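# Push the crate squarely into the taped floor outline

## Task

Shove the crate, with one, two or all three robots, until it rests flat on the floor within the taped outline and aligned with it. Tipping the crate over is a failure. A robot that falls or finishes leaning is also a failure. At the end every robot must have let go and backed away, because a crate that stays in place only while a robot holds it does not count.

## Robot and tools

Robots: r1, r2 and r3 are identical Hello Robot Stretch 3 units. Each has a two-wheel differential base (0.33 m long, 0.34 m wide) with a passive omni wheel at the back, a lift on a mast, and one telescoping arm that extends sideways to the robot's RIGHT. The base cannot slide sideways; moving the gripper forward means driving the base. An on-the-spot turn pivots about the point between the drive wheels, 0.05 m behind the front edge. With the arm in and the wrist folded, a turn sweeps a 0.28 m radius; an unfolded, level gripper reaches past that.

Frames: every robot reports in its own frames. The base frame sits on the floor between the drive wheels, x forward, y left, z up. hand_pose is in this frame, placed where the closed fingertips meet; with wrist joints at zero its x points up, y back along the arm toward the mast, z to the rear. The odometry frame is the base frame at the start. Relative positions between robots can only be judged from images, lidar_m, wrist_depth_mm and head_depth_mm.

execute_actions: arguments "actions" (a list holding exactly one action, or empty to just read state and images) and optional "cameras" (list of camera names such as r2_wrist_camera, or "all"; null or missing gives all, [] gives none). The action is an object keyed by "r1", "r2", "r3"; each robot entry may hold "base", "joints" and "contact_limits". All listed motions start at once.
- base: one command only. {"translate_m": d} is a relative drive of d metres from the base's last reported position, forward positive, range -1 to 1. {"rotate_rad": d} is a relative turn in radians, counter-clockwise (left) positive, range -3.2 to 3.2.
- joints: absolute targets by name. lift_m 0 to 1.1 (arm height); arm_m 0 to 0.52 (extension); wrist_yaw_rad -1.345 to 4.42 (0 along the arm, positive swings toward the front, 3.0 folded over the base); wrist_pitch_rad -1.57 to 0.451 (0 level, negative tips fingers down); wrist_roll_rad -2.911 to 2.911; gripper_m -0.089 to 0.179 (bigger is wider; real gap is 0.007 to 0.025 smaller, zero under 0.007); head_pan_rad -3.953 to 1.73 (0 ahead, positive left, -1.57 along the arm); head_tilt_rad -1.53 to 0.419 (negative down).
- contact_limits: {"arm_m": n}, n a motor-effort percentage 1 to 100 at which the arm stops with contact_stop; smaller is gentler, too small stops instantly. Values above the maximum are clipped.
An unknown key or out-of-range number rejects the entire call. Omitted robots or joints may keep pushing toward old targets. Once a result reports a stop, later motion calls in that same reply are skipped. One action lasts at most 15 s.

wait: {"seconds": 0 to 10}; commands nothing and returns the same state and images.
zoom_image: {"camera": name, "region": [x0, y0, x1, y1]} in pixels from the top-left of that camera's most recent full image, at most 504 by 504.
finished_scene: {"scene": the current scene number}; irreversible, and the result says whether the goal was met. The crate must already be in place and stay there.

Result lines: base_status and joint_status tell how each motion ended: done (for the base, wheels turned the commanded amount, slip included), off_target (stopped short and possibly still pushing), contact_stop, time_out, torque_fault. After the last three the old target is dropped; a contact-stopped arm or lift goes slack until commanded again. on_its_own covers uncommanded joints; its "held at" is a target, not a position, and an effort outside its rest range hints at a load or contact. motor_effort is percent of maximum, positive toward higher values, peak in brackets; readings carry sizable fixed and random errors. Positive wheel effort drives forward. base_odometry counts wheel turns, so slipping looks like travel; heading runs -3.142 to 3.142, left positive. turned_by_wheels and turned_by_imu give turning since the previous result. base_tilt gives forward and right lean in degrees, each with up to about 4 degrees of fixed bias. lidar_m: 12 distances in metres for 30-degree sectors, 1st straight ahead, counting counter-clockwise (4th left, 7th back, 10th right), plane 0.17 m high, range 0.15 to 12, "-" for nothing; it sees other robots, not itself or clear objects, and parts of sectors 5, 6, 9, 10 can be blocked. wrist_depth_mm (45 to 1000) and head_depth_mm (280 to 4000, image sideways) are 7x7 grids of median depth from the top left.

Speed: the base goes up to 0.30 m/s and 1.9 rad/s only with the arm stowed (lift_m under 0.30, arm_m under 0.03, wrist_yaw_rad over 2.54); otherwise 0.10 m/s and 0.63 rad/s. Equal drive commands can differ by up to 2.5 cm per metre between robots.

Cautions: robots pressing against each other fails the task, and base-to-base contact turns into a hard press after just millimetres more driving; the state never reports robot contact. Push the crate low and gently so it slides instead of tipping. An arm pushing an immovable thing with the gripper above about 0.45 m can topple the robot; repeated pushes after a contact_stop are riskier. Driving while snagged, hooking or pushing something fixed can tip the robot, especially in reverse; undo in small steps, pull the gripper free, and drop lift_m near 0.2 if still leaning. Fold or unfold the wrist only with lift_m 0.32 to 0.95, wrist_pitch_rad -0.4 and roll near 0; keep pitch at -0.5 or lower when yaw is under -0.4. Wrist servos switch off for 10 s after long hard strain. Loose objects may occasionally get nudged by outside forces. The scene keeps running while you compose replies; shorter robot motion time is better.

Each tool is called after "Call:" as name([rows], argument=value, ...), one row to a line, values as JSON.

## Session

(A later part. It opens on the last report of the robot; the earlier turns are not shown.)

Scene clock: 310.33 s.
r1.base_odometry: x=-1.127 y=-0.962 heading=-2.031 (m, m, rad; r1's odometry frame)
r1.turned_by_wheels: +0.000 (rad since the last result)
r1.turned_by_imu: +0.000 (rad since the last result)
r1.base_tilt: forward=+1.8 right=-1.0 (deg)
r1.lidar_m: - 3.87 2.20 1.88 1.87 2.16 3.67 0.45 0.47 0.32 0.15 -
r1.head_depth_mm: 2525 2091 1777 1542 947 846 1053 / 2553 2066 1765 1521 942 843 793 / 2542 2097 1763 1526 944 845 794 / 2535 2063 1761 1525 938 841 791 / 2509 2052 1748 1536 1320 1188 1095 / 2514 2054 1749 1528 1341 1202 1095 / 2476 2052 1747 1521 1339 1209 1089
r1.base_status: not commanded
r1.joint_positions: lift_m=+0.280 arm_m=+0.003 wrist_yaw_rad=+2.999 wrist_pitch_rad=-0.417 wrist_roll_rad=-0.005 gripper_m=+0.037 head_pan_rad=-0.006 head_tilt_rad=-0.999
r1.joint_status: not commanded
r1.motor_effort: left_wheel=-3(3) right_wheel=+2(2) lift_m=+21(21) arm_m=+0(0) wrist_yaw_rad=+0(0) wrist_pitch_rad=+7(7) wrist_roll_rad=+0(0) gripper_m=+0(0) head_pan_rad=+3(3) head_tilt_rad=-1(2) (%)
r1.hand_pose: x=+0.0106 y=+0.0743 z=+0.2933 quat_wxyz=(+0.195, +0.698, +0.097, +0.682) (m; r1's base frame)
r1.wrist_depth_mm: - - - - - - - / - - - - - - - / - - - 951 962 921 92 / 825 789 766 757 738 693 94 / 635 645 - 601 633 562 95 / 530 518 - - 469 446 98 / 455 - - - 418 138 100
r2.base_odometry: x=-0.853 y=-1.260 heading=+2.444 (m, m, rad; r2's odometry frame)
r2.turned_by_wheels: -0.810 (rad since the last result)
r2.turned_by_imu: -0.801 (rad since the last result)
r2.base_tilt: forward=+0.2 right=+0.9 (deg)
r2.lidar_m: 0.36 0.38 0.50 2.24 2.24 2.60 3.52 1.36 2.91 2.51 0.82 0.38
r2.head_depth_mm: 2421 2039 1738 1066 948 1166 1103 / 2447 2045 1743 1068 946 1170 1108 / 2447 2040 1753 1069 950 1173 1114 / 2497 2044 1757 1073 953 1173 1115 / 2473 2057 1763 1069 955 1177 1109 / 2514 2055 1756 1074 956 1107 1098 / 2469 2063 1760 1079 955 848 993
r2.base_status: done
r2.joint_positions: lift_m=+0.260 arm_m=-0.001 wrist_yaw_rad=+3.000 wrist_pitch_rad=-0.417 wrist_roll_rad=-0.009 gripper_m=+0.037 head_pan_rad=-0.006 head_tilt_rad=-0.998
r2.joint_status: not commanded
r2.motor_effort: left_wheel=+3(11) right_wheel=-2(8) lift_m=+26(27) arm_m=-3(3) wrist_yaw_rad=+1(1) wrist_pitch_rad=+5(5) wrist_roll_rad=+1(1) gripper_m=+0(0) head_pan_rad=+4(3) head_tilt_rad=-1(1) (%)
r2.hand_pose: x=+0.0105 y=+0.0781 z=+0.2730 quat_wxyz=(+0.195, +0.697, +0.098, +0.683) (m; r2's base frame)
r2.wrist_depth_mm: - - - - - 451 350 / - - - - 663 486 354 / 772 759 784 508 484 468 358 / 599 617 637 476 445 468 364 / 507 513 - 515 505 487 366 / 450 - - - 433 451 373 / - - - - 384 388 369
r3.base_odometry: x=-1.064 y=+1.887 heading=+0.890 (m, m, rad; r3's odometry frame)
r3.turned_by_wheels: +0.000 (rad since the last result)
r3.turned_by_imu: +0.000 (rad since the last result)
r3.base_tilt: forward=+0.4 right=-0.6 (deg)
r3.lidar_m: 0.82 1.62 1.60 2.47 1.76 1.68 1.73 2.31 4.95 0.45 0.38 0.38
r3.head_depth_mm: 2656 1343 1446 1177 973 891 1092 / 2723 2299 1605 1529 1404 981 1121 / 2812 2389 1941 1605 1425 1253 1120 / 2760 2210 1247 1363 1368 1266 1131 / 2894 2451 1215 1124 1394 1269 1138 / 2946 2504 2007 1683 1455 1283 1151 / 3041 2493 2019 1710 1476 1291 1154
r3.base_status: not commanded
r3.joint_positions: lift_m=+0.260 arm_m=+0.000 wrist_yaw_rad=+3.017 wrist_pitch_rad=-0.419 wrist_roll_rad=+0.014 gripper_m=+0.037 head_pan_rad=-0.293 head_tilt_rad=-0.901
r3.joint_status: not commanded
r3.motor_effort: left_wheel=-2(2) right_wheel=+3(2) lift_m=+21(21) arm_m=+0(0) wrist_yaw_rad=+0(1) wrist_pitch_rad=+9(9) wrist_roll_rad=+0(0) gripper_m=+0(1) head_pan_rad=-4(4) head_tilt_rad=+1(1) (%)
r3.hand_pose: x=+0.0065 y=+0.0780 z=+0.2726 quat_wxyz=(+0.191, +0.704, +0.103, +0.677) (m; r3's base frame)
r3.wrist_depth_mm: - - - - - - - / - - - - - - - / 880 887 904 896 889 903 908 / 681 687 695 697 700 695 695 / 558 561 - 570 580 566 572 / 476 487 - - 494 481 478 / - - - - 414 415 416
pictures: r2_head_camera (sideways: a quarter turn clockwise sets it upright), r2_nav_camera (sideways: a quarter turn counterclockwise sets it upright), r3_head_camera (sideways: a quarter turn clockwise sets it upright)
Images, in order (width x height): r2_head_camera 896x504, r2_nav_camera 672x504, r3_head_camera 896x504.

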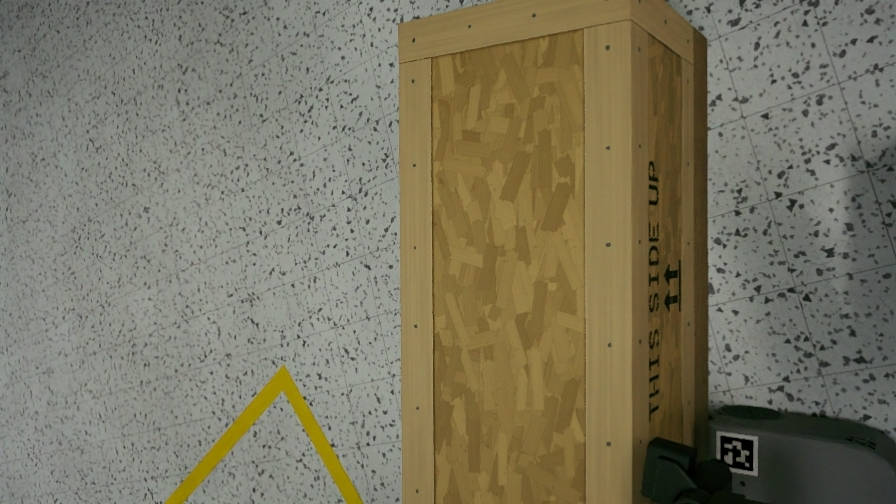

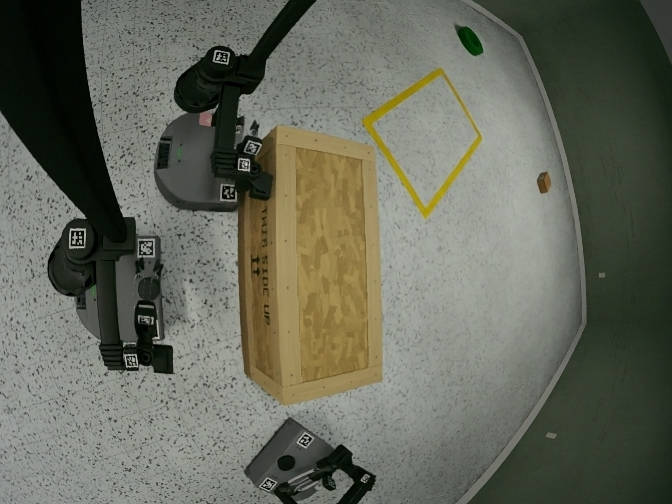

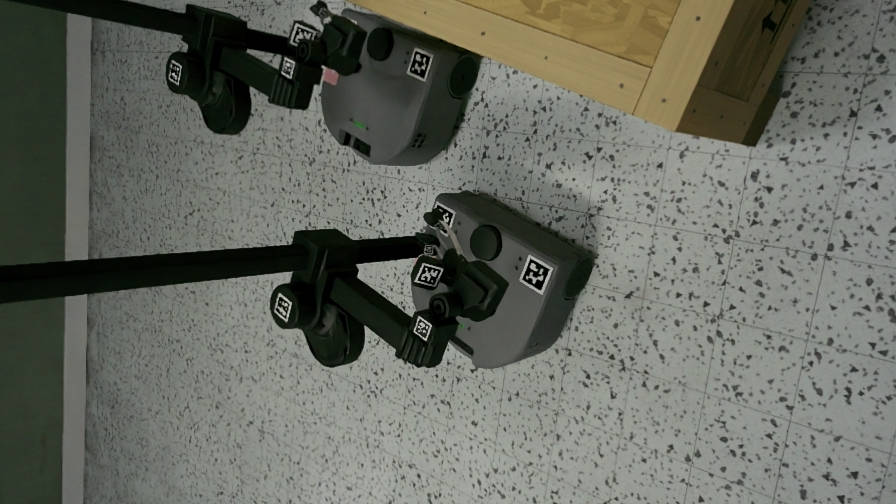

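Call:
execute_actions([
  {"r1":{"joints":{"lift_m":0.5}},"r2":{"base":{"rotate_rad":0.08}}},
], cameras=[])

Call:
execute_actions([
  {"r1":{"joints":{"lift_m":0.75}},"r2":{"base":{"translate_m":0.27}},"r3":{"base":{"translate_m":0.3}}},
], cameras=[])

Call:
execute_actions([
  {"r2":{"base":{"rotate_rad":-0.08},"joints":{"lift_m":0.5,"head_tilt_rad":-1.45}},"r3":{"base":{"translate_m":0.25},"joints":{"head_pan_rad":-1.57,"head_tilt_rad":-1.0}}},
], cameras=["r2_nav_camera","r3_head_camera"])

Scene clock: 328.43 s.
r1.base_odometry: x=-1.127 y=-0.962 heading=-2.031 (m, m, rad; r1's odometry frame)
r1.turned_by_wheels: +0.000 (rad since the last result)
r1.turned_by_imu: +0.000 (rad since the last result)
r1.base_tilt: forward=+1.9 right=-1.0 (deg)
r1.lidar_m: - 3.84 2.19 1.87 1.88 2.15 3.66 0.46 0.48 0.32 0.15 -
r1.head_depth_mm: 2528 2085 1762 1536 942 844 796 / 2509 2072 1760 1538 944 841 798 / 2527 2083 1747 1535 939 844 789 / 2489 2076 1753 1537 937 843 791 / 2517 2055 1754 1512 1322 1191 1104 / 2501 2058 1737 1525 1347 1213 1091 / 2503 2037 1738 1509 1336 1208 1097
r1.base_status: not commanded
r1.joint_positions: lift_m=+0.500 arm_m=+0.003 wrist_yaw_rad=+2.999 wrist_pitch_rad=-0.417 wrist_roll_rad=-0.005 gripper_m=+0.037 head_pan_rad=-0.006 head_tilt_rad=-0.999
r1.joint_status: all done
r1.motor_effort: left_wheel=-2(2) right_wheel=+2(2) lift_m=+39(41) arm_m=+0(0) wrist_yaw_rad=-1(1) wrist_pitch_rad=+7(7) wrist_roll_rad=+0(0) gripper_m=+0(0) head_pan_rad=+3(3) head_tilt_rad=-1(1) (%)
r1.hand_pose: x=+0.0106 y=+0.0743 z=+0.5126 quat_wxyz=(+0.195, +0.698, +0.097, +0.682) (m; r1's base frame)
r1.wrist_depth_mm: - - - - - - - / - - - - - - - / - - - - - - - / - - - - - - - / 982 955 - 927 932 875 851 / 811 774 - 751 741 746 716 / 714 671 669 659 644 628 639
r2.base_odometry: x=-0.853 y=-1.260 heading=+2.524 (m, m, rad; r2's odometry frame)
r2.turned_by_wheels: +0.080 (rad since the last result)
r2.turned_by_imu: +0.078 (rad since the last result)
r2.base_tilt: forward=+0.2 right=+1.0 (deg)
r2.lidar_m: 0.36 0.39 0.50 2.24 2.25 2.73 3.52 1.36 2.79 2.50 0.47 0.37
r2.head_depth_mm: 2436 2038 1752 1067 951 1103 1103 / 2454 2045 1737 1067 942 1132 1108 / 2472 2059 1748 1070 951 1167 1105 / 2466 2067 1763 1070 954 1175 1115 / 2453 2067 1762 1076 955 1177 1115 / 2495 2063 1760 1074 954 1117 1092 / 2477 2079 1762 1080 953 1065 989
r2.base_status: done
r2.joint_positions: lift_m=+0.260 arm_m=-0.001 wrist_yaw_rad=+3.000 wrist_pitch_rad=-0.417 wrist_roll_rad=-0.009 gripper_m=+0.037 head_pan_rad=-0.006 head_tilt_rad=-0.998
r2.joint_status: not commanded
r2.motor_effort: left_wheel=-1(10) right_wheel=+2(8) lift_m=+27(26) arm_m=-3(3) wrist_yaw_rad=+1(1) wrist_pitch_rad=+5(5) wrist_roll_rad=+0(1) gripper_m=+0(0) head_pan_rad=+2(2) head_tilt_rad=+0(0) (%)
r2.hand_pose: x=+0.0105 y=+0.0781 z=+0.2730 quat_wxyz=(+0.195, +0.697, +0.098, +0.683) (m; r2's base frame)
r2.wrist_depth_mm: - - - - - - 370 / - - - - 659 535 378 / 772 752 782 531 480 480 377 / 614 622 626 509 424 450 376 / 506 510 - 536 481 491 380 / 448 - - - 435 446 382 / - - - - 382 384 369
r3.base_odometry: x=-1.064 y=+1.887 heading=+0.890 (m, m, rad; r3's odometry frame)
r3.turned_by_wheels: +0.000 (rad since the last result)
r3.turned_by_imu: -0.001 (rad since the last result)
r3.base_tilt: forward=+0.4 right=-0.6 (deg)
r3.lidar_m: 0.82 1.62 1.60 2.47 1.76 1.68 1.73 2.31 4.95 0.45 0.38 0.38
r3.head_depth_mm: 1178 1090 1622 1174 977 891 1092 / 2695 2222 1933 1524 1408 981 1113 / 2781 2373 1935 1612 1422 1253 1118 / 2790 2241 1272 1369 1359 1262 1124 / 2855 2447 1214 1120 1387 1267 1135 / 2940 2487 2013 1686 1453 1277 1146 / 3000 2525 2031 1708 1468 1294 1152
r3.base_status: not commanded
r3.joint_positions: lift_m=+0.260 arm_m=+0.000 wrist_yaw_rad=+3.017 wrist_pitch_rad=-0.419 wrist_roll_rad=+0.014 gripper_m=+0.037 head_pan_rad=-0.293 head_tilt_rad=-0.901
r3.joint_status: not commanded
r3.motor_effort: left_wheel=-2(2) right_wheel=+2(3) lift_m=+21(21) arm_m=+0(0) wrist_yaw_rad=+0(0) wrist_pitch_rad=+9(9) wrist_roll_rad=+0(0) gripper_m=+1(1) head_pan_rad=-5(4) head_tilt_rad=+0(1) (%)
r3.hand_pose: x=+0.0065 y=+0.0780 z=+0.2726 quat_wxyz=(+0.191, +0.704, +0.103, +0.677) (m; r3's base frame)
r3.wrist_depth_mm: - - - - - - - / - - - - - - - / 888 882 889 889 898 910 924 / 683 694 687 690 700 705 701 / 558 560 - 562 591 569 570 / 476 493 - - 490 477 484 / - - - - 412 415 417
pictures: none
No camera images: the call's "cameras" was empty. Leave "cameras" out to get every camera's image.

Scene clock: 331.53 s.
r1.base_odometry: x=-1.127 y=-0.962 heading=-2.031 (m, m, rad; r1's odometry frame)
r1.turned_by_wheels: +0.000 (rad since the last result)
r1.turned_by_imu: +0.000 (rad since the last result)
r1.base_tilt: forward=+1.9 right=-1.0 (deg)
r1.lidar_m: - 3.86 2.19 1.88 1.88 2.16 3.66 1.85 0.29 0.29 0.15 -
r1.head_depth_mm: 2573 2087 1775 1544 941 842 923 / 2531 2071 1774 1530 947 840 950 / 2520 2093 1753 1521 937 841 794 / 2504 2072 1755 1520 936 840 791 / 2496 2060 1753 1520 1316 1186 1088 / 2493 2053 1735 1530 1340 1200 1106 / 2511 2044 1744 1519 1338 1206 1090
r1.base_status: not commanded
r1.joint_positions: lift_m=+0.750 arm_m=+0.003 wrist_yaw_rad=+2.999 wrist_pitch_rad=-0.417 wrist_roll_rad=-0.005 gripper_m=+0.037 head_pan_rad=-0.006 head_tilt_rad=-0.999
r1.joint_status: all done
r1.motor_effort: left_wheel=-2(2) right_wheel=+2(2) lift_m=+39(40) arm_m=+0(0) wrist_yaw_rad=+1(0) wrist_pitch_rad=+7(7) wrist_roll_rad=+0(0) gripper_m=+0(1) head_pan_rad=+3(3) head_tilt_rad=-1(1) (%)
r1.hand_pose: x=+0.0106 y=+0.0743 z=+0.7626 quat_wxyz=(+0.195, +0.698, +0.097, +0.682) (m; r1's base frame)
r1.wrist_depth_mm: - - - - - - - / - - - - - - - / - - - - - - - / - - - - - - - / - - - - - - - / - - - - - - - / 975 969 924 927 917 889 904
r2.base_odometry: x=-1.074 y=-1.104 heading=+2.524 (m, m, rad; r2's odometry frame)
r2.turned_by_wheels: +0.000 (rad since the last result)
r2.turned_by_imu: +0.001 (rad since the last result)
r2.base_tilt: forward=+0.2 right=+0.9 (deg)
r2.lidar_m: - - 0.15 0.40 2.31 2.79 3.76 1.61 2.73 0.28 0.15 -
r2.head_depth_mm: 2458 2055 1744 1523 941 847 773 / 2455 2044 1735 1536 948 852 783 / 2472 2035 1752 1524 947 855 783 / 2470 2048 1763 1537 950 857 783 / 2471 2056 1745 1537 950 855 799 / 2505 2076 1760 1539 952 857 800 / 2503 2054 1765 1532 959 862 810
r2.base_status: done
r2.joint_positions: lift_m=+0.260 arm_m=-0.001 wrist_yaw_rad=+3.000 wrist_pitch_rad=-0.417 wrist_roll_rad=-0.009 gripper_m=+0.037 head_pan_rad=-0.006 head_tilt_rad=-0.998
r2.joint_status: not commanded
r2.motor_effort: left_wheel=-2(9) right_wheel=+3(10) lift_m=+27(26) arm_m=-3(3) wrist_yaw_rad=+1(1) wrist_pitch_rad=+5(5) wrist_roll_rad=+1(0) gripper_m=+0(0) head_pan_rad=+3(3) head_tilt_rad=-1(1) (%)
r2.hand_pose: x=+0.0105 y=+0.0781 z=+0.2730 quat_wxyz=(+0.195, +0.697, +0.098, +0.683) (m; r2's base frame)
r2.wrist_depth_mm: - - - - 251 145 101 / - - 608 - 258 146 102 / 759 756 474 476 264 150 103 / 619 588 388 398 271 152 104 / 508 497 - 421 246 153 106 / 441 - - - 277 155 107 / - - - - 282 148 108
r3.base_odometry: x=-0.875 y=+2.120 heading=+0.890 (m, m, rad; r3's odometry frame)
r3.turned_by_wheels: +0.000 (rad since the last result)
r3.turned_by_imu: -0.036 (rad since the last result)
r3.base_tilt: forward=+0.4 right=-0.6 (deg)
r3.lidar_m: 2.87 3.77 1.41 2.96 2.05 1.95 1.98 2.58 0.38 0.21 0.22 0.51
r3.head_depth_mm: 2509 2346 1824 954 1290 856 998 / 2557 2350 1912 960 914 1062 1116 / 2595 2377 1941 1636 1249 1145 1125 / 2607 2413 1971 1655 1438 1262 1128 / 2674 2469 1994 1686 1450 1276 1137 / 2703 2473 2011 1695 1457 1284 1146 / 2769 2532 2050 1708 1471 1296 1150
r3.base_status: done
r3.joint_positions: lift_m=+0.260 arm_m=-0.001 wrist_yaw_rad=+3.018 wrist_pitch_rad=-0.419 wrist_roll_rad=+0.014 gripper_m=+0.037 head_pan_rad=-0.294 head_tilt_rad=-0.900
r3.joint_status: not commanded
r3.on_its_own: right_wheel is at rest, and its effort (+22) is outside its rest range (-18 to +18)
r3.motor_effort: left_wheel=+1(13) right_wheel=+22(37) lift_m=+22(21) arm_m=+1(1) wrist_yaw_rad=+1(12) wrist_pitch_rad=+9(9) wrist_roll_rad=+0(0) gripper_m=+1(2) head_pan_rad=-4(4) head_tilt_rad=+2(0) (%)
r3.hand_pose: x=+0.0063 y=+0.0782 z=+0.2726 quat_wxyz=(+0.191, +0.704, +0.103, +0.677) (m; r3's base frame)
r3.wrist_depth_mm: - - - - - - - / - - - - - - - / 878 881 888 907 908 919 921 / 679 682 695 696 694 703 706 / 562 558 - 564 581 569 575 / 472 482 - - 493 475 481 / - - - - 413 415 415
pictures: none
No camera images: the call's "cameras" was empty. Leave "cameras" out to get every camera's image.

Scene clock: 334.80 s.
r1.base_odometry: x=-1.127 y=-0.962 heading=-2.031 (m, m, rad; r1's odometry frame)
r1.turned_by_wheels: +0.000 (rad since the last result)
r1.turned_by_imu: +0.000 (rad since the last result)
r1.base_tilt: forward=+1.8 right=-0.9 (deg)
r1.lidar_m: - 3.84 2.19 1.88 1.88 2.16 3.66 1.85 0.29 0.28 0.15 -
r1.head_depth_mm: 2550 2099 1750 1538 942 844 921 / 2567 2110 1772 1531 940 846 951 / 2540 2063 1776 1529 940 844 792 / 2519 2074 1742 1533 939 841 793 / 2490 2045 1744 1505 1333 1187 1096 / 2519 2050 1755 1519 1338 1206 1103 / 2498 2052 1736 1519 1335 1201 1090
r1.base_status: not commanded
r1.joint_positions: lift_m=+0.750 arm_m=+0.003 wrist_yaw_rad=+2.999 wrist_pitch_rad=-0.417 wrist_roll_rad=-0.005 gripper_m=+0.037 head_pan_rad=-0.006 head_tilt_rad=-0.999
r1.joint_status: not commanded
r1.motor_effort: left_wheel=-2(2) right_wheel=+3(2) lift_m=+39(39) arm_m=+0(0) wrist_yaw_rad=+1(1) wrist_pitch_rad=+7(7) wrist_roll_rad=+0(0) gripper_m=-1(0) head_pan_rad=+2(3) head_tilt_rad=-1(2) (%)
r1.hand_pose: x=+0.0106 y=+0.0743 z=+0.7626 quat_wxyz=(+0.195, +0.698, +0.097, +0.682) (m; r1's base frame)
r1.wrist_depth_mm: - - - - - - - / - - - - - - - / - - - - - - - / - - - - - - - / - - - - - - - / - - - - - - - / 979 942 951 909 908 866 884
r2.base_odometry: x=-1.074 y=-1.104 heading=+2.444 (m, m, rad; r2's odometry frame)
r2.turned_by_wheels: -0.080 (rad since the last result)
r2.turned_by_imu: -0.080 (rad since the last result)
r2.base_tilt: forward=+0.1 right=+0.9 (deg)
r2.lidar_m: - - 0.15 0.39 2.29 2.66 3.79 1.61 0.51 0.35 0.15 -
r2.head_depth_mm: 1392 1349 905 877 1112 1103 1152 / 1393 1356 905 882 1231 - 1153 / 1401 1352 907 880 1139 - 1160 / 1402 1342 907 881 1136 - 1158 / 1392 1349 913 879 1229 - - / 1408 1363 915 883 1182 - - / 1407 1357 912 886 1077 - -
r2.base_status: done
r2.joint_positions: lift_m=+0.500 arm_m=-0.001 wrist_yaw_rad=+3.000 wrist_pitch_rad=-0.417 wrist_roll_rad=-0.009 gripper_m=+0.037 head_pan_rad=-0.006 head_tilt_rad=-1.433
r2.joint_status: all done
r2.motor_effort: left_wheel=+3(10) right_wheel=-2(8) lift_m=+37(40) arm_m=-3(3) wrist_yaw_rad=+1(0) wrist_pitch_rad=+5(5) wrist_roll_rad=+1(1) gripper_m=+0(0) head_pan_rad=+3(4) head_tilt_rad=-7(32) (%)
r2.hand_pose: x=+0.0105 y=+0.0781 z=+0.5126 quat_wxyz=(+0.195, +0.697, +0.098, +0.683) (m; r2's base frame)
r2.wrist_depth_mm: - - - - - - - / - - - - - - - / - - - - 503 515 - / - - 736 727 399 400 404 / 817 811 - 614 331 328 330 / 705 680 - 536 286 278 280 / 606 607 582 583 269 241 242
r3.base_odometry: x=-0.718 y=+2.314 heading=+0.889 (m, m, rad; r3's odometry frame)
r3.turned_by_wheels: +0.000 (rad since the last result)
r3.turned_by_imu: -0.732 (rad since the last result)
r3.base_tilt: forward=+0.4 right=-0.6 (deg)
r3.lidar_m: 0.40 2.69 3.05 1.39 1.39 2.42 2.07 2.07 2.37 0.20 0.17 0.24
r3.head_depth_mm: 2424 2023 1719 1510 1335 1203 1120 / 2443 2043 1736 1519 1347 1216 - / 2470 2062 1749 1525 1361 1229 - / 2526 2100 1785 1546 986 880 1089 / 2551 2114 1787 1553 961 864 1095 / 2599 2128 1804 1577 968 869 976 / 2642 2150 1826 1586 975 876 585
r3.base_status: done
r3.joint_positions: lift_m=+0.260 arm_m=-0.001 wrist_yaw_rad=+3.018 wrist_pitch_rad=-0.417 wrist_roll_rad=+0.013 gripper_m=+0.037 head_pan_rad=-1.568 head_tilt_rad=-0.992
r3.joint_status: all done
r3.on_its_own: right_wheel is at rest, and its effort (+27) is outside its rest range (-18 to +18)
r3.motor_effort: left_wheel=+2(20) right_wheel=+27(93) lift_m=+24(24) arm_m=+0(1) wrist_yaw_rad=+1(21) wrist_pitch_rad=+8(9) wrist_roll_rad=+0(0) gripper_m=+0(0) head_pan_rad=-1(58) head_tilt_rad=-4(16) (%)
r3.hand_pose: x=+0.0065 y=+0.0784 z=+0.2728 quat_wxyz=(+0.190, +0.704, +0.102, +0.677) (m; r3's base frame)
r3.wrist_depth_mm: - - - - - - - / - - - - - - - / 889 892 891 893 897 927 910 / 686 694 691 700 698 700 706 / 559 567 - 565 586 569 573 / 477 489 - - 492 481 328 / - - - - 415 416 320
pictures: r2_nav_camera (sideways: a quarter turn counterclockwise sets it upright), r3_head_camera (sideways: a quarter turn clockwise sets it upright)
Images, in order (width x height): r2_nav_camera 672x504, r3_head_camera 896x504.

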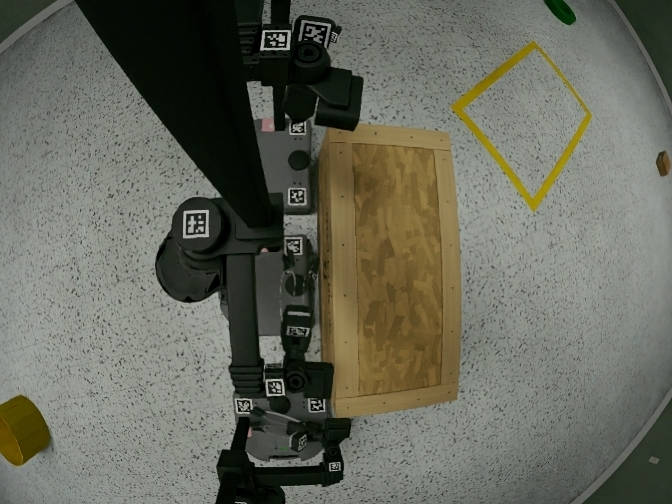

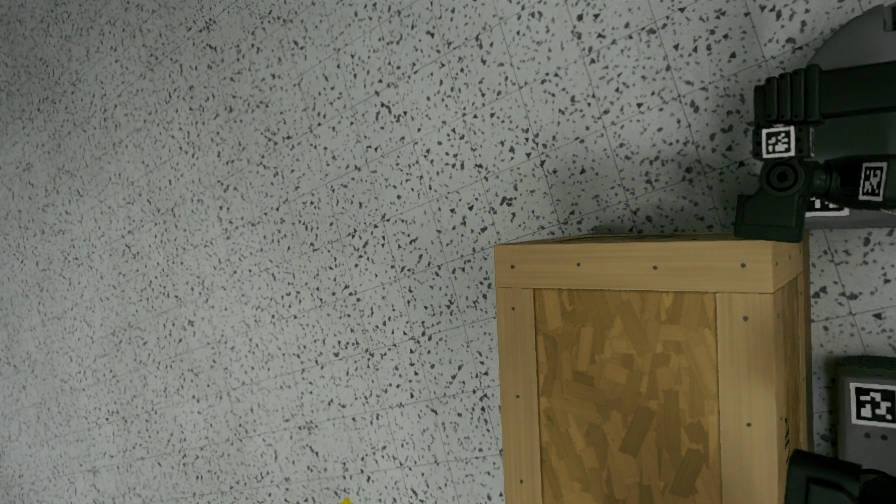

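Call:
execute_actions([
  {"r3":{"base":{"translate_m":-0.2}}},
], cameras=[])

Call:
execute_actions([
  {"r3":{"base":{"rotate_rad":0.95}}},
], cameras=["r2_nav_camera","r3_head_camera"])

Scene clock: 342.43 s.
r1.base_odometry: x=-1.127 y=-0.962 heading=-2.031 (m, m, rad; r1's odometry frame)
r1.turned_by_wheels: +0.000 (rad since the last result)
r1.turned_by_imu: +0.000 (rad since the last result)
r1.base_tilt: forward=+1.9 right=-1.0 (deg)
r1.lidar_m: - 3.88 2.19 1.88 1.87 2.15 3.66 1.84 0.29 0.29 0.15 -
r1.head_depth_mm: 2545 2091 1778 1534 941 844 923 / 2556 2094 1765 1520 939 844 958 / 2540 2078 1758 1526 940 841 793 / 2525 2077 1746 1521 936 840 793 / 2529 2069 1752 1530 1320 1190 1091 / 2513 2034 1748 1515 1344 1208 1102 / 2513 2061 1758 1526 1339 1206 1088
r1.base_status: not commanded
r1.joint_positions: lift_m=+0.750 arm_m=+0.003 wrist_yaw_rad=+2.999 wrist_pitch_rad=-0.417 wrist_roll_rad=-0.005 gripper_m=+0.037 head_pan_rad=-0.006 head_tilt_rad=-0.999
r1.joint_status: not commanded
r1.motor_effort: left_wheel=-3(2) right_wheel=+2(3) lift_m=+39(39) arm_m=+0(0) wrist_yaw_rad=+1(1) wrist_pitch_rad=+7(7) wrist_roll_rad=+0(0) gripper_m=+0(0) head_pan_rad=+3(3) head_tilt_rad=-1(1) (%)
r1.hand_pose: x=+0.0106 y=+0.0743 z=+0.7626 quat_wxyz=(+0.195, +0.698, +0.097, +0.682) (m; r1's base frame)
r1.wrist_depth_mm: - - - - - - - / - - - - - - - / - - - - - - - / - - - - - - - / - - - - - - - / - - - - - - 998 / 991 940 952 921 907 871 858
r2.base_odometry: x=-1.074 y=-1.104 heading=+2.444 (m, m, rad; r2's odometry frame)
r2.turned_by_wheels: +0.000 (rad since the last result)
r2.turned_by_imu: -0.001 (rad since the last result)
r2.base_tilt: forward=+0.2 right=+0.9 (deg)
r2.lidar_m: - - 0.15 0.39 2.29 2.64 3.79 1.61 0.70 0.35 0.15 -
r2.head_depth_mm: 1394 1339 907 878 1219 1189 1159 / 1388 1348 905 879 1229 - 1154 / 1390 1344 908 877 1134 - 1154 / 1402 1348 909 884 1134 - 1159 / 1406 1353 911 882 1227 - - / 1405 1349 912 884 1182 - - / 1411 1356 914 884 1083 - -
r2.base_status: not commanded
r2.joint_positions: lift_m=+0.500 arm_m=-0.001 wrist_yaw_rad=+3.000 wrist_pitch_rad=-0.417 wrist_roll_rad=-0.009 gripper_m=+0.037 head_pan_rad=-0.006 head_tilt_rad=-1.433
r2.joint_status: not commanded
r2.motor_effort: left_wheel=+3(2) right_wheel=-2(3) lift_m=+37(37) arm_m=-3(3) wrist_yaw_rad=+1(1) wrist_pitch_rad=+5(5) wrist_roll_rad=+1(1) gripper_m=+1(0) head_pan_rad=+3(3) head_tilt_rad=-7(7) (%)
r2.hand_pose: x=+0.0105 y=+0.0781 z=+0.5126 quat_wxyz=(+0.195, +0.697, +0.098, +0.683) (m; r2's base frame)
r2.wrist_depth_mm: - - - - - - - / - - - - - - - / - - - - 503 513 - / - - 743 721 390 403 398 / 812 822 - 625 329 328 330 / 688 679 - 535 287 276 279 / 602 605 574 582 269 240 240
r3.base_odometry: x=-0.844 y=+2.159 heading=+0.889 (m, m, rad; r3's odometry frame)
r3.turned_by_wheels: +0.000 (rad since the last result)
r3.turned_by_imu: +0.000 (rad since the last result)
r3.base_tilt: forward=+0.4 right=-0.6 (deg)
r3.lidar_m: 0.60 2.87 3.30 1.35 3.55 2.20 1.88 1.88 2.15 3.66 0.36 0.30
r3.head_depth_mm: 2418 2010 1720 1514 1335 1205 1121 / 2454 2039 1739 1528 1348 1214 - / 2490 2065 1747 1533 1359 1225 - / 2549 2073 1785 1549 1368 1233 1115 / 2564 2118 1791 1551 1359 1222 1115 / 2602 2135 1813 1570 984 894 1102 / 2639 2164 1836 1591 976 874 1090
r3.base_status: done
r3.joint_positions: lift_m=+0.260 arm_m=-0.001 wrist_yaw_rad=+3.018 wrist_pitch_rad=-0.417 wrist_roll_rad=+0.013 gripper_m=+0.037 head_pan_rad=-1.568 head_tilt_rad=-0.992
r3.joint_status: not commanded
r3.motor_effort: left_wheel=+1(8) right_wheel=-1(14) lift_m=+24(24) arm_m=+0(0) wrist_yaw_rad=+0(0) wrist_pitch_rad=+8(8) wrist_roll_rad=+0(0) gripper_m=+0(1) head_pan_rad=-2(1) head_tilt_rad=-4(2) (%)
r3.hand_pose: x=+0.0065 y=+0.0784 z=+0.2728 quat_wxyz=(+0.190, +0.704, +0.102, +0.677) (m; r3's base frame)
r3.wrist_depth_mm: - - - - - - - / - - - - - - - / 889 892 897 889 919 909 918 / 689 685 701 690 686 700 704 / 558 562 - 562 587 573 578 / 476 492 - - 496 477 485 / - - - - 412 416 414
pictures: none
No camera images: the call's "cameras" was empty. Leave "cameras" out to get every camera's image.

Scene clock: 344.20 s.
r1.base_odometry: x=-1.127 y=-0.962 heading=-2.031 (m, m, rad; r1's odometry frame)
r1.turned_by_wheels: +0.000 (rad since the last result)
r1.turned_by_imu: +0.000 (rad since the last result)
r1.base_tilt: forward=+1.9 right=-1.0 (deg)
r1.lidar_m: - 3.87 2.19 1.87 1.87 2.15 3.66 1.85 0.29 0.29 0.15 -
r1.head_depth_mm: 2539 2111 1749 1548 941 841 922 / 2532 2079 1759 1534 944 844 948 / 2526 2074 1744 1536 939 844 790 / 2547 2060 1754 1526 937 838 789 / 2534 2062 1751 1521 1322 1182 1094 / 2540 2063 1736 1523 1338 1205 1105 / 2523 2060 1748 1523 1340 1200 1092
r1.base_status: not commanded
r1.joint_positions: lift_m=+0.750 arm_m=+0.003 wrist_yaw_rad=+2.999 wrist_pitch_rad=-0.417 wrist_roll_rad=-0.005 gripper_m=+0.037 head_pan_rad=-0.006 head_tilt_rad=-0.999
r1.joint_status: not commanded
r1.motor_effort: left_wheel=-3(2) right_wheel=+2(3) lift_m=+40(39) arm_m=+0(0) wrist_yaw_rad=+0(0) wrist_pitch_rad=+7(7) wrist_roll_rad=+0(0) gripper_m=+1(1) head_pan_rad=+3(3) head_tilt_rad=-1(1) (%)
r1.hand_pose: x=+0.0106 y=+0.0743 z=+0.7626 quat_wxyz=(+0.195, +0.698, +0.097, +0.682) (m; r1's base frame)
r1.wrist_depth_mm: - - - - - - - / - - - - - - - / - - - - - - - / - - - - - - - / - - - - - - - / - - - - - - - / 971 973 948 896 934 892 885
r2.base_odometry: x=-1.074 y=-1.104 heading=+2.444 (m, m, rad; r2's odometry frame)
r2.turned_by_wheels: +0.000 (rad since the last result)
r2.turned_by_imu: +0.000 (rad since the last result)
r2.base_tilt: forward=+0.2 right=+0.9 (deg)
r2.lidar_m: - - 0.15 0.39 2.29 2.66 3.78 1.61 2.85 0.35 0.15 -
r2.head_depth_mm: 1396 1340 906 872 1212 1195 1153 / 1394 1351 908 879 1228 - 1153 / 1389 1349 906 879 1139 - 1159 / 1399 1358 913 880 1141 - 1160 / 1397 1356 909 882 1234 - - / 1393 1349 916 884 1178 - - / 1403 1355 913 884 1077 - -
r2.base_status: not commanded
r2.joint_positions: lift_m=+0.500 arm_m=-0.001 wrist_yaw_rad=+3.000 wrist_pitch_rad=-0.417 wrist_roll_rad=-0.009 gripper_m=+0.037 head_pan_rad=-0.006 head_tilt_rad=-1.433
r2.joint_status: not commanded
r2.motor_effort: left_wheel=+3(3) right_wheel=-2(2) lift_m=+37(37) arm_m=-3(3) wrist_yaw_rad=+1(1) wrist_pitch_rad=+5(5) wrist_roll_rad=+1(1) gripper_m=+0(1) head_pan_rad=+3(4) head_tilt_rad=-8(7) (%)
r2.hand_pose: x=+0.0105 y=+0.0781 z=+0.5126 quat_wxyz=(+0.195, +0.697, +0.098, +0.683) (m; r2's base frame)
r2.wrist_depth_mm: - - - - - - - / - - - - - - - / - - - - 515 514 - / - - 762 726 395 399 402 / 821 823 - 624 333 325 329 / 687 677 - 536 285 277 280 / 612 609 580 587 268 242 242
r3.base_odometry: x=-0.844 y=+2.159 heading=+1.839 (m, m, rad; r3's odometry frame)
r3.turned_by_wheels: +0.950 (rad since the last result)
r3.turned_by_imu: +0.934 (rad since the last result)
r3.base_tilt: forward=+0.4 right=-0.6 (deg)
r3.lidar_m: 3.12 1.35 1.37 2.35 1.89 1.88 2.04 3.12 0.40 0.30 0.47 2.88
r3.head_depth_mm: 2426 2002 1723 1499 1278 1208 1116 / 2481 2039 1744 1056 984 1215 - / 2513 2051 1768 1069 948 1170 - / 2525 2082 1237 1078 972 1211 1113 / 2554 2107 1250 1083 1188 1221 1121 / 2602 2138 1263 1108 1194 1189 1129 / 2625 2157 1763 782 1219 1201 1135
r3.base_status: done
r3.joint_positions: lift_m=+0.260 arm_m=-0.001 wrist_yaw_rad=+3.018 wrist_pitch_rad=-0.417 wrist_roll_rad=+0.013 gripper_m=+0.037 head_pan_rad=-1.568 head_tilt_rad=-0.992
r3.joint_status: not commanded
r3.motor_effort: left_wheel=-2(8) right_wheel=+3(12) lift_m=+24(24) arm_m=+0(0) wrist_yaw_rad=+1(0) wrist_pitch_rad=+9(8) wrist_roll_rad=+0(0) gripper_m=+2(1) head_pan_rad=-2(1) head_tilt_rad=-3(3) (%)
r3.hand_pose: x=+0.0065 y=+0.0783 z=+0.2728 quat_wxyz=(+0.190, +0.704, +0.102, +0.677) (m; r3's base frame)
r3.wrist_depth_mm: - - - - - - - / - - - - - - - / 881 890 897 910 910 907 919 / 689 690 691 690 694 701 700 / 563 564 - 562 595 568 576 / 475 491 - - 497 479 480 / - - - - 416 418 415
pictures: r2_nav_camera (sideways: a quarter turn counterclockwise sets it upright), r3_head_camera (sideways: a quarter turn clockwise sets it upright)
Images, in order (width x height): r2_nav_camera 672x504, r3_head_camera 896x504.

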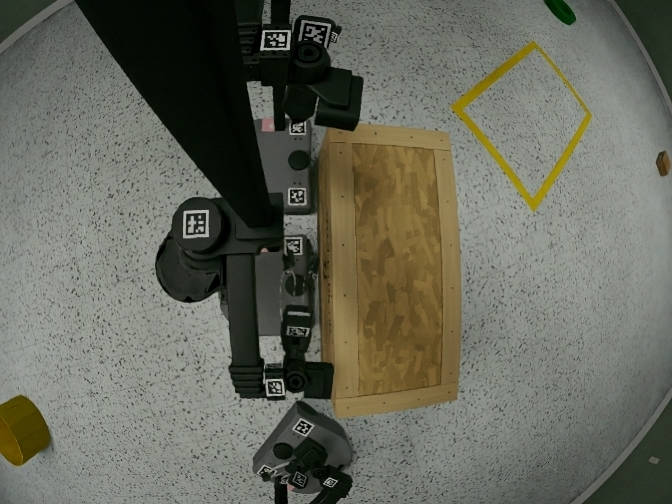

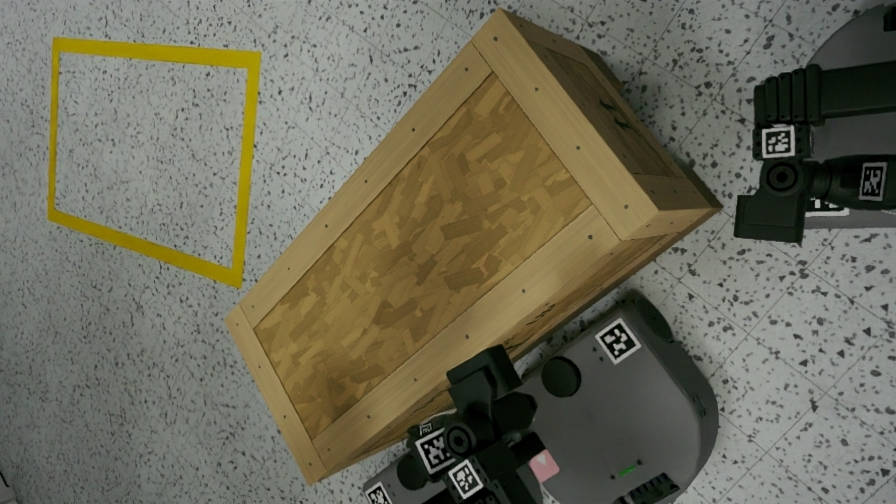

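Call:
execute_actions([
  {"r3":{"base":{"translate_m":0.505},"joints":{"head_pan_rad":0,"head_tilt_rad":-1.0}}},
], cameras=[])

Call:
execute_actions([
  {"r3":{"base":{"rotate_rad":-2.55}}},
], cameras=["r2_nav_camera","r3_head_camera"])

Scene clock: 353.50 s.
r1.base_odometry: x=-1.127 y=-0.962 heading=-2.031 (m, m, rad; r1's odometry frame)
r1.turned_by_wheels: +0.000 (rad since the last result)
r1.turned_by_imu: +0.000 (rad since the last result)
r1.base_tilt: forward=+1.8 right=-1.0 (deg)
r1.lidar_m: - 3.85 2.19 1.88 1.87 2.15 3.68 1.84 0.29 0.29 0.15 -
r1.head_depth_mm: 2532 2080 1764 1540 948 844 924 / 2549 2093 1769 1528 941 843 951 / 2531 2064 1747 1519 943 839 791 / 2511 2083 1763 1526 941 839 794 / 2496 2065 1760 1528 1315 1186 1091 / 2487 2064 1740 1527 1344 1199 1110 / 2506 2044 1747 1516 1339 1198 1097
r1.base_status: not commanded
r1.joint_positions: lift_m=+0.750 arm_m=+0.003 wrist_yaw_rad=+2.999 wrist_pitch_rad=-0.417 wrist_roll_rad=-0.005 gripper_m=+0.037 head_pan_rad=-0.006 head_tilt_rad=-0.999
r1.joint_status: not commanded
r1.motor_effort: left_wheel=-2(3) right_wheel=+3(3) lift_m=+39(39) arm_m=-1(0) wrist_yaw_rad=+0(1) wrist_pitch_rad=+7(7) wrist_roll_rad=+0(0) gripper_m=+0(0) head_pan_rad=+2(3) head_tilt_rad=-2(1) (%)
r1.hand_pose: x=+0.0106 y=+0.0743 z=+0.7626 quat_wxyz=(+0.195, +0.698, +0.097, +0.682) (m; r1's base frame)
r1.wrist_depth_mm: - - - - - - - / - - - - - - - / - - - - - - - / - - - - - - - / - - - - - - - / - - - - - - - / 985 941 971 901 933 872 858
r2.base_odometry: x=-1.074 y=-1.104 heading=+2.444 (m, m, rad; r2's odometry frame)
r2.turned_by_wheels: +0.000 (rad since the last result)
r2.turned_by_imu: -0.001 (rad since the last result)
r2.base_tilt: forward=+0.2 right=+1.0 (deg)
r2.lidar_m: - - 0.15 0.39 2.29 2.66 3.80 0.55 2.84 0.35 0.15 -
r2.head_depth_mm: 1398 1341 903 876 1213 1191 1005 / 1394 1353 910 881 1220 - 1029 / 1394 1355 911 877 1137 - 1159 / 1395 1354 911 882 1138 - 1155 / 1400 1351 911 882 1230 - - / 1407 1362 912 885 1182 - - / 1401 1360 914 885 1073 - -
r2.base_status: not commanded
r2.joint_positions: lift_m=+0.500 arm_m=-0.001 wrist_yaw_rad=+3.000 wrist_pitch_rad=-0.417 wrist_roll_rad=-0.009 gripper_m=+0.037 head_pan_rad=-0.006 head_tilt_rad=-1.433
r2.joint_status: not commanded
r2.motor_effort: left_wheel=+2(2) right_wheel=-2(2) lift_m=+37(37) arm_m=-3(2) wrist_yaw_rad=+1(1) wrist_pitch_rad=+5(5) wrist_roll_rad=+0(1) gripper_m=+1(1) head_pan_rad=+2(2) head_tilt_rad=-7(8) (%)
r2.hand_pose: x=+0.0105 y=+0.0781 z=+0.5126 quat_wxyz=(+0.195, +0.697, +0.098, +0.683) (m; r2's base frame)
r2.wrist_depth_mm: - - - - - - - / - - - - - - - / - - - - 503 513 - / - - 753 711 398 403 399 / 808 831 - 619 327 329 328 / 698 676 - 536 288 277 276 / 601 613 581 582 268 241 241
r3.base_odometry: x=-0.978 y=+2.646 heading=+1.839 (m, m, rad; r3's odometry frame)
r3.turned_by_wheels: +0.000 (rad since the last result)
r3.turned_by_imu: -0.002 (rad since the last result)
r3.base_tilt: forward=+0.4 right=-0.5 (deg)
r3.lidar_m: 2.70 3.26 1.04 2.86 2.29 2.27 2.48 0.57 0.55 0.59 2.51 2.48
r3.head_depth_mm: 2334 2010 1719 1508 1335 1203 1097 / 2442 2043 1746 1518 1351 1213 1098 / 2503 2064 1765 1526 1359 1220 1110 / 2529 2092 1774 1545 1367 1228 1117 / 2559 2111 1795 1559 1382 1238 1127 / 2592 2137 1817 1572 1390 1245 1127 / 2635 2154 1836 1585 1396 1253 1136
r3.base_status: done
r3.joint_positions: lift_m=+0.260 arm_m=-0.001 wrist_yaw_rad=+3.018 wrist_pitch_rad=-0.417 wrist_roll_rad=+0.013 gripper_m=+0.037 head_pan_rad=-0.007 head_tilt_rad=-0.992
r3.joint_status: all done
r3.motor_effort: left_wheel=-1(8) right_wheel=+2(12) lift_m=+24(24) arm_m=+0(0) wrist_yaw_rad=+0(0) wrist_pitch_rad=+8(8) wrist_roll_rad=+0(0) gripper_m=-1(0) head_pan_rad=+4(56) head_tilt_rad=-2(4) (%)
r3.hand_pose: x=+0.0065 y=+0.0783 z=+0.2728 quat_wxyz=(+0.190, +0.704, +0.102, +0.677) (m; r3's base frame)
r3.wrist_depth_mm: - - - - - 891 - / - - - - - - - / 882 881 898 901 904 918 917 / 693 688 694 700 706 703 702 / 560 568 - 569 591 570 576 / 473 487 - - 495 477 487 / - - - - 413 412 418
pictures: none
No camera images: the call's "cameras" was empty. Leave "cameras" out to get every camera's image.

Scene clock: 356.23 s.
r1.base_odometry: x=-1.127 y=-0.962 heading=-2.031 (m, m, rad; r1's odometry frame)
r1.turned_by_wheels: +0.000 (rad since the last result)
r1.turned_by_imu: +0.000 (rad since the last result)
r1.base_tilt: forward=+1.8 right=-1.0 (deg)
r1.lidar_m: - 3.85 2.19 1.88 1.87 2.15 3.68 1.84 0.29 0.28 0.15 -
r1.head_depth_mm: 2574 2082 1754 1536 944 845 925 / 2535 2092 1766 1549 945 841 954 / 2513 2073 1769 1521 940 842 792 / 2502 2085 1767 1521 937 837 791 / 2496 2075 1756 1519 1329 1191 1092 / 2503 2069 1755 1518 1349 1211 1112 / 2487 2069 1745 1523 1345 1207 1091
r1.base_status: not commanded
r1.joint_positions: lift_m=+0.750 arm_m=+0.003 wrist_yaw_rad=+2.999 wrist_pitch_rad=-0.417 wrist_roll_rad=-0.005 gripper_m=+0.037 head_pan_rad=-0.006 head_tilt_rad=-0.999
r1.joint_status: not commanded
r1.motor_effort: left_wheel=-2(2) right_wheel=+3(3) lift_m=+39(39) arm_m=+0(0) wrist_yaw_rad=+0(0) wrist_pitch_rad=+7(7) wrist_roll_rad=+0(0) gripper_m=+0(0) head_pan_rad=+3(3) head_tilt_rad=-1(1) (%)
r1.hand_pose: x=+0.0106 y=+0.0743 z=+0.7626 quat_wxyz=(+0.195, +0.698, +0.097, +0.682) (m; r1's base frame)
r1.wrist_depth_mm: - - - - - - - / - - - - - - - / - - - - - - - / - - - - - - - / - - - - - - - / - - - - - - - / 976 976 948 925 908 904 864
r2.base_odometry: x=-1.074 y=-1.104 heading=+2.444 (m, m, rad; r2's odometry frame)
r2.turned_by_wheels: +0.000 (rad since the last result)
r2.turned_by_imu: +0.000 (rad since the last result)
r2.base_tilt: forward=+0.2 right=+1.0 (deg)
r2.lidar_m: - - 0.15 0.39 2.29 2.66 3.80 0.54 2.86 0.35 0.15 -
r2.head_depth_mm: 1394 1345 909 878 1211 1188 1160 / 1396 1348 910 877 1224 - 1142 / 1387 1352 907 884 1134 - 1156 / 1400 1348 909 879 1138 - 1162 / 1409 1352 909 881 1228 - - / 1413 1354 912 883 1173 - - / 1410 1360 916 878 1073 - -
r2.base_status: not commanded
r2.joint_positions: lift_m=+0.500 arm_m=-0.001 wrist_yaw_rad=+3.000 wrist_pitch_rad=-0.417 wrist_roll_rad=-0.009 gripper_m=+0.037 head_pan_rad=-0.006 head_tilt_rad=-1.433
r2.joint_status: not commanded
r2.motor_effort: left_wheel=+3(3) right_wheel=-2(3) lift_m=+37(37) arm_m=-3(3) wrist_yaw_rad=+1(1) wrist_pitch_rad=+5(5) wrist_roll_rad=+1(1) gripper_m=+1(0) head_pan_rad=+2(4) head_tilt_rad=-7(7) (%)
r2.hand_pose: x=+0.0105 y=+0.0781 z=+0.5126 quat_wxyz=(+0.195, +0.697, +0.098, +0.683) (m; r2's base frame)
r2.wrist_depth_mm: - - - - - - - / - - - - - - - / - - - - 511 502 - / - - 735 724 396 399 402 / 811 809 - 620 329 325 332 / 705 679 - 534 285 277 278 / 601 614 583 581 269 241 243
r3.base_odometry: x=-0.978 y=+2.646 heading=-0.711 (m, m, rad; r3's odometry frame)
r3.turned_by_wheels: -2.550 (rad since the last result)
r3.turned_by_imu: -2.511 (rad since the last result)
r3.base_tilt: forward=+0.5 right=-0.5 (deg)
r3.lidar_m: 0.57 0.55 0.59 2.48 2.48 2.81 3.25 1.04 2.70 2.28 2.27 2.57
r3.head_depth_mm: 2422 2012 1731 1507 1333 1204 1096 / 2446 2037 1745 1518 1350 1214 1098 / 2498 2058 1753 1508 1336 1220 1108 / 2528 2088 1239 1076 1306 1229 1115 / 2550 2119 1245 1066 1187 1115 1122 / 2607 2125 1809 754 1170 1091 1116 / 2638 2153 1834 1104 1188 1097 1123
r3.base_status: done
r3.joint_positions: lift_m=+0.260 arm_m=-0.001 wrist_yaw_rad=+3.018 wrist_pitch_rad=-0.417 wrist_roll_rad=+0.013 gripper_m=+0.037 head_pan_rad=-0.007 head_tilt_rad=-0.992
r3.joint_status: not commanded
r3.motor_effort: left_wheel=+2(13) right_wheel=-2(9) lift_m=+24(24) arm_m=+0(0) wrist_yaw_rad=+1(0) wrist_pitch_rad=+8(8) wrist_roll_rad=+0(0) gripper_m=+1(2) head_pan_rad=+5(6) head_tilt_rad=-4(2) (%)
r3.hand_pose: x=+0.0065 y=+0.0783 z=+0.2728 quat_wxyz=(+0.190, +0.704, +0.102, +0.677) (m; r3's base frame)
r3.wrist_depth_mm: - - - - - 810 568 / - - - - 795 706 598 / 888 879 900 894 742 535 546 / 682 682 687 704 640 423 419 / 563 559 - 565 496 385 355 / 474 491 - - 479 412 376 / - - - - 415 415 416
pictures: r2_nav_camera (sideways: a quarter turn counterclockwise sets it upright), r3_head_camera (sideways: a quarter turn clockwise sets it upright)
Images, in order (width x height): r2_nav_camera 672x504, r3_head_camera 896x504.

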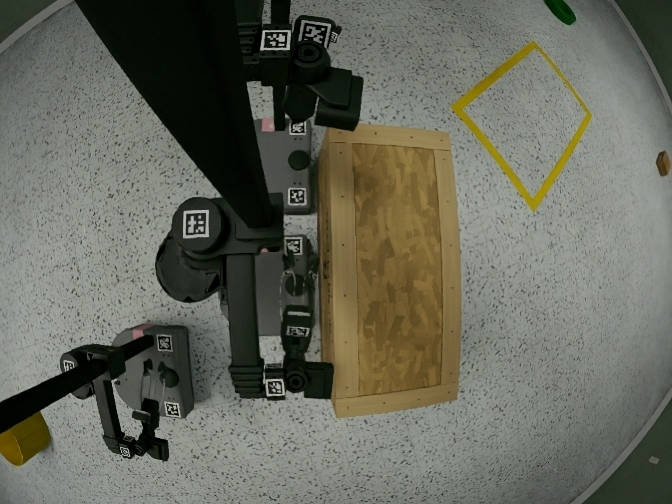

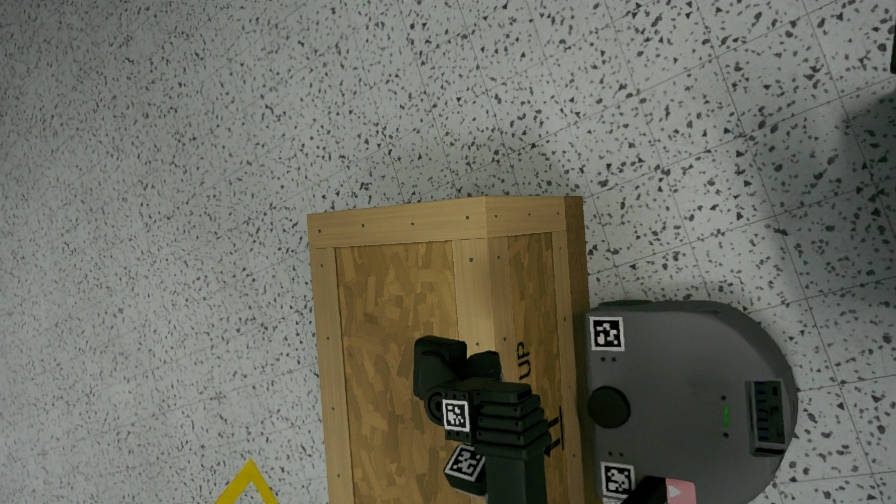

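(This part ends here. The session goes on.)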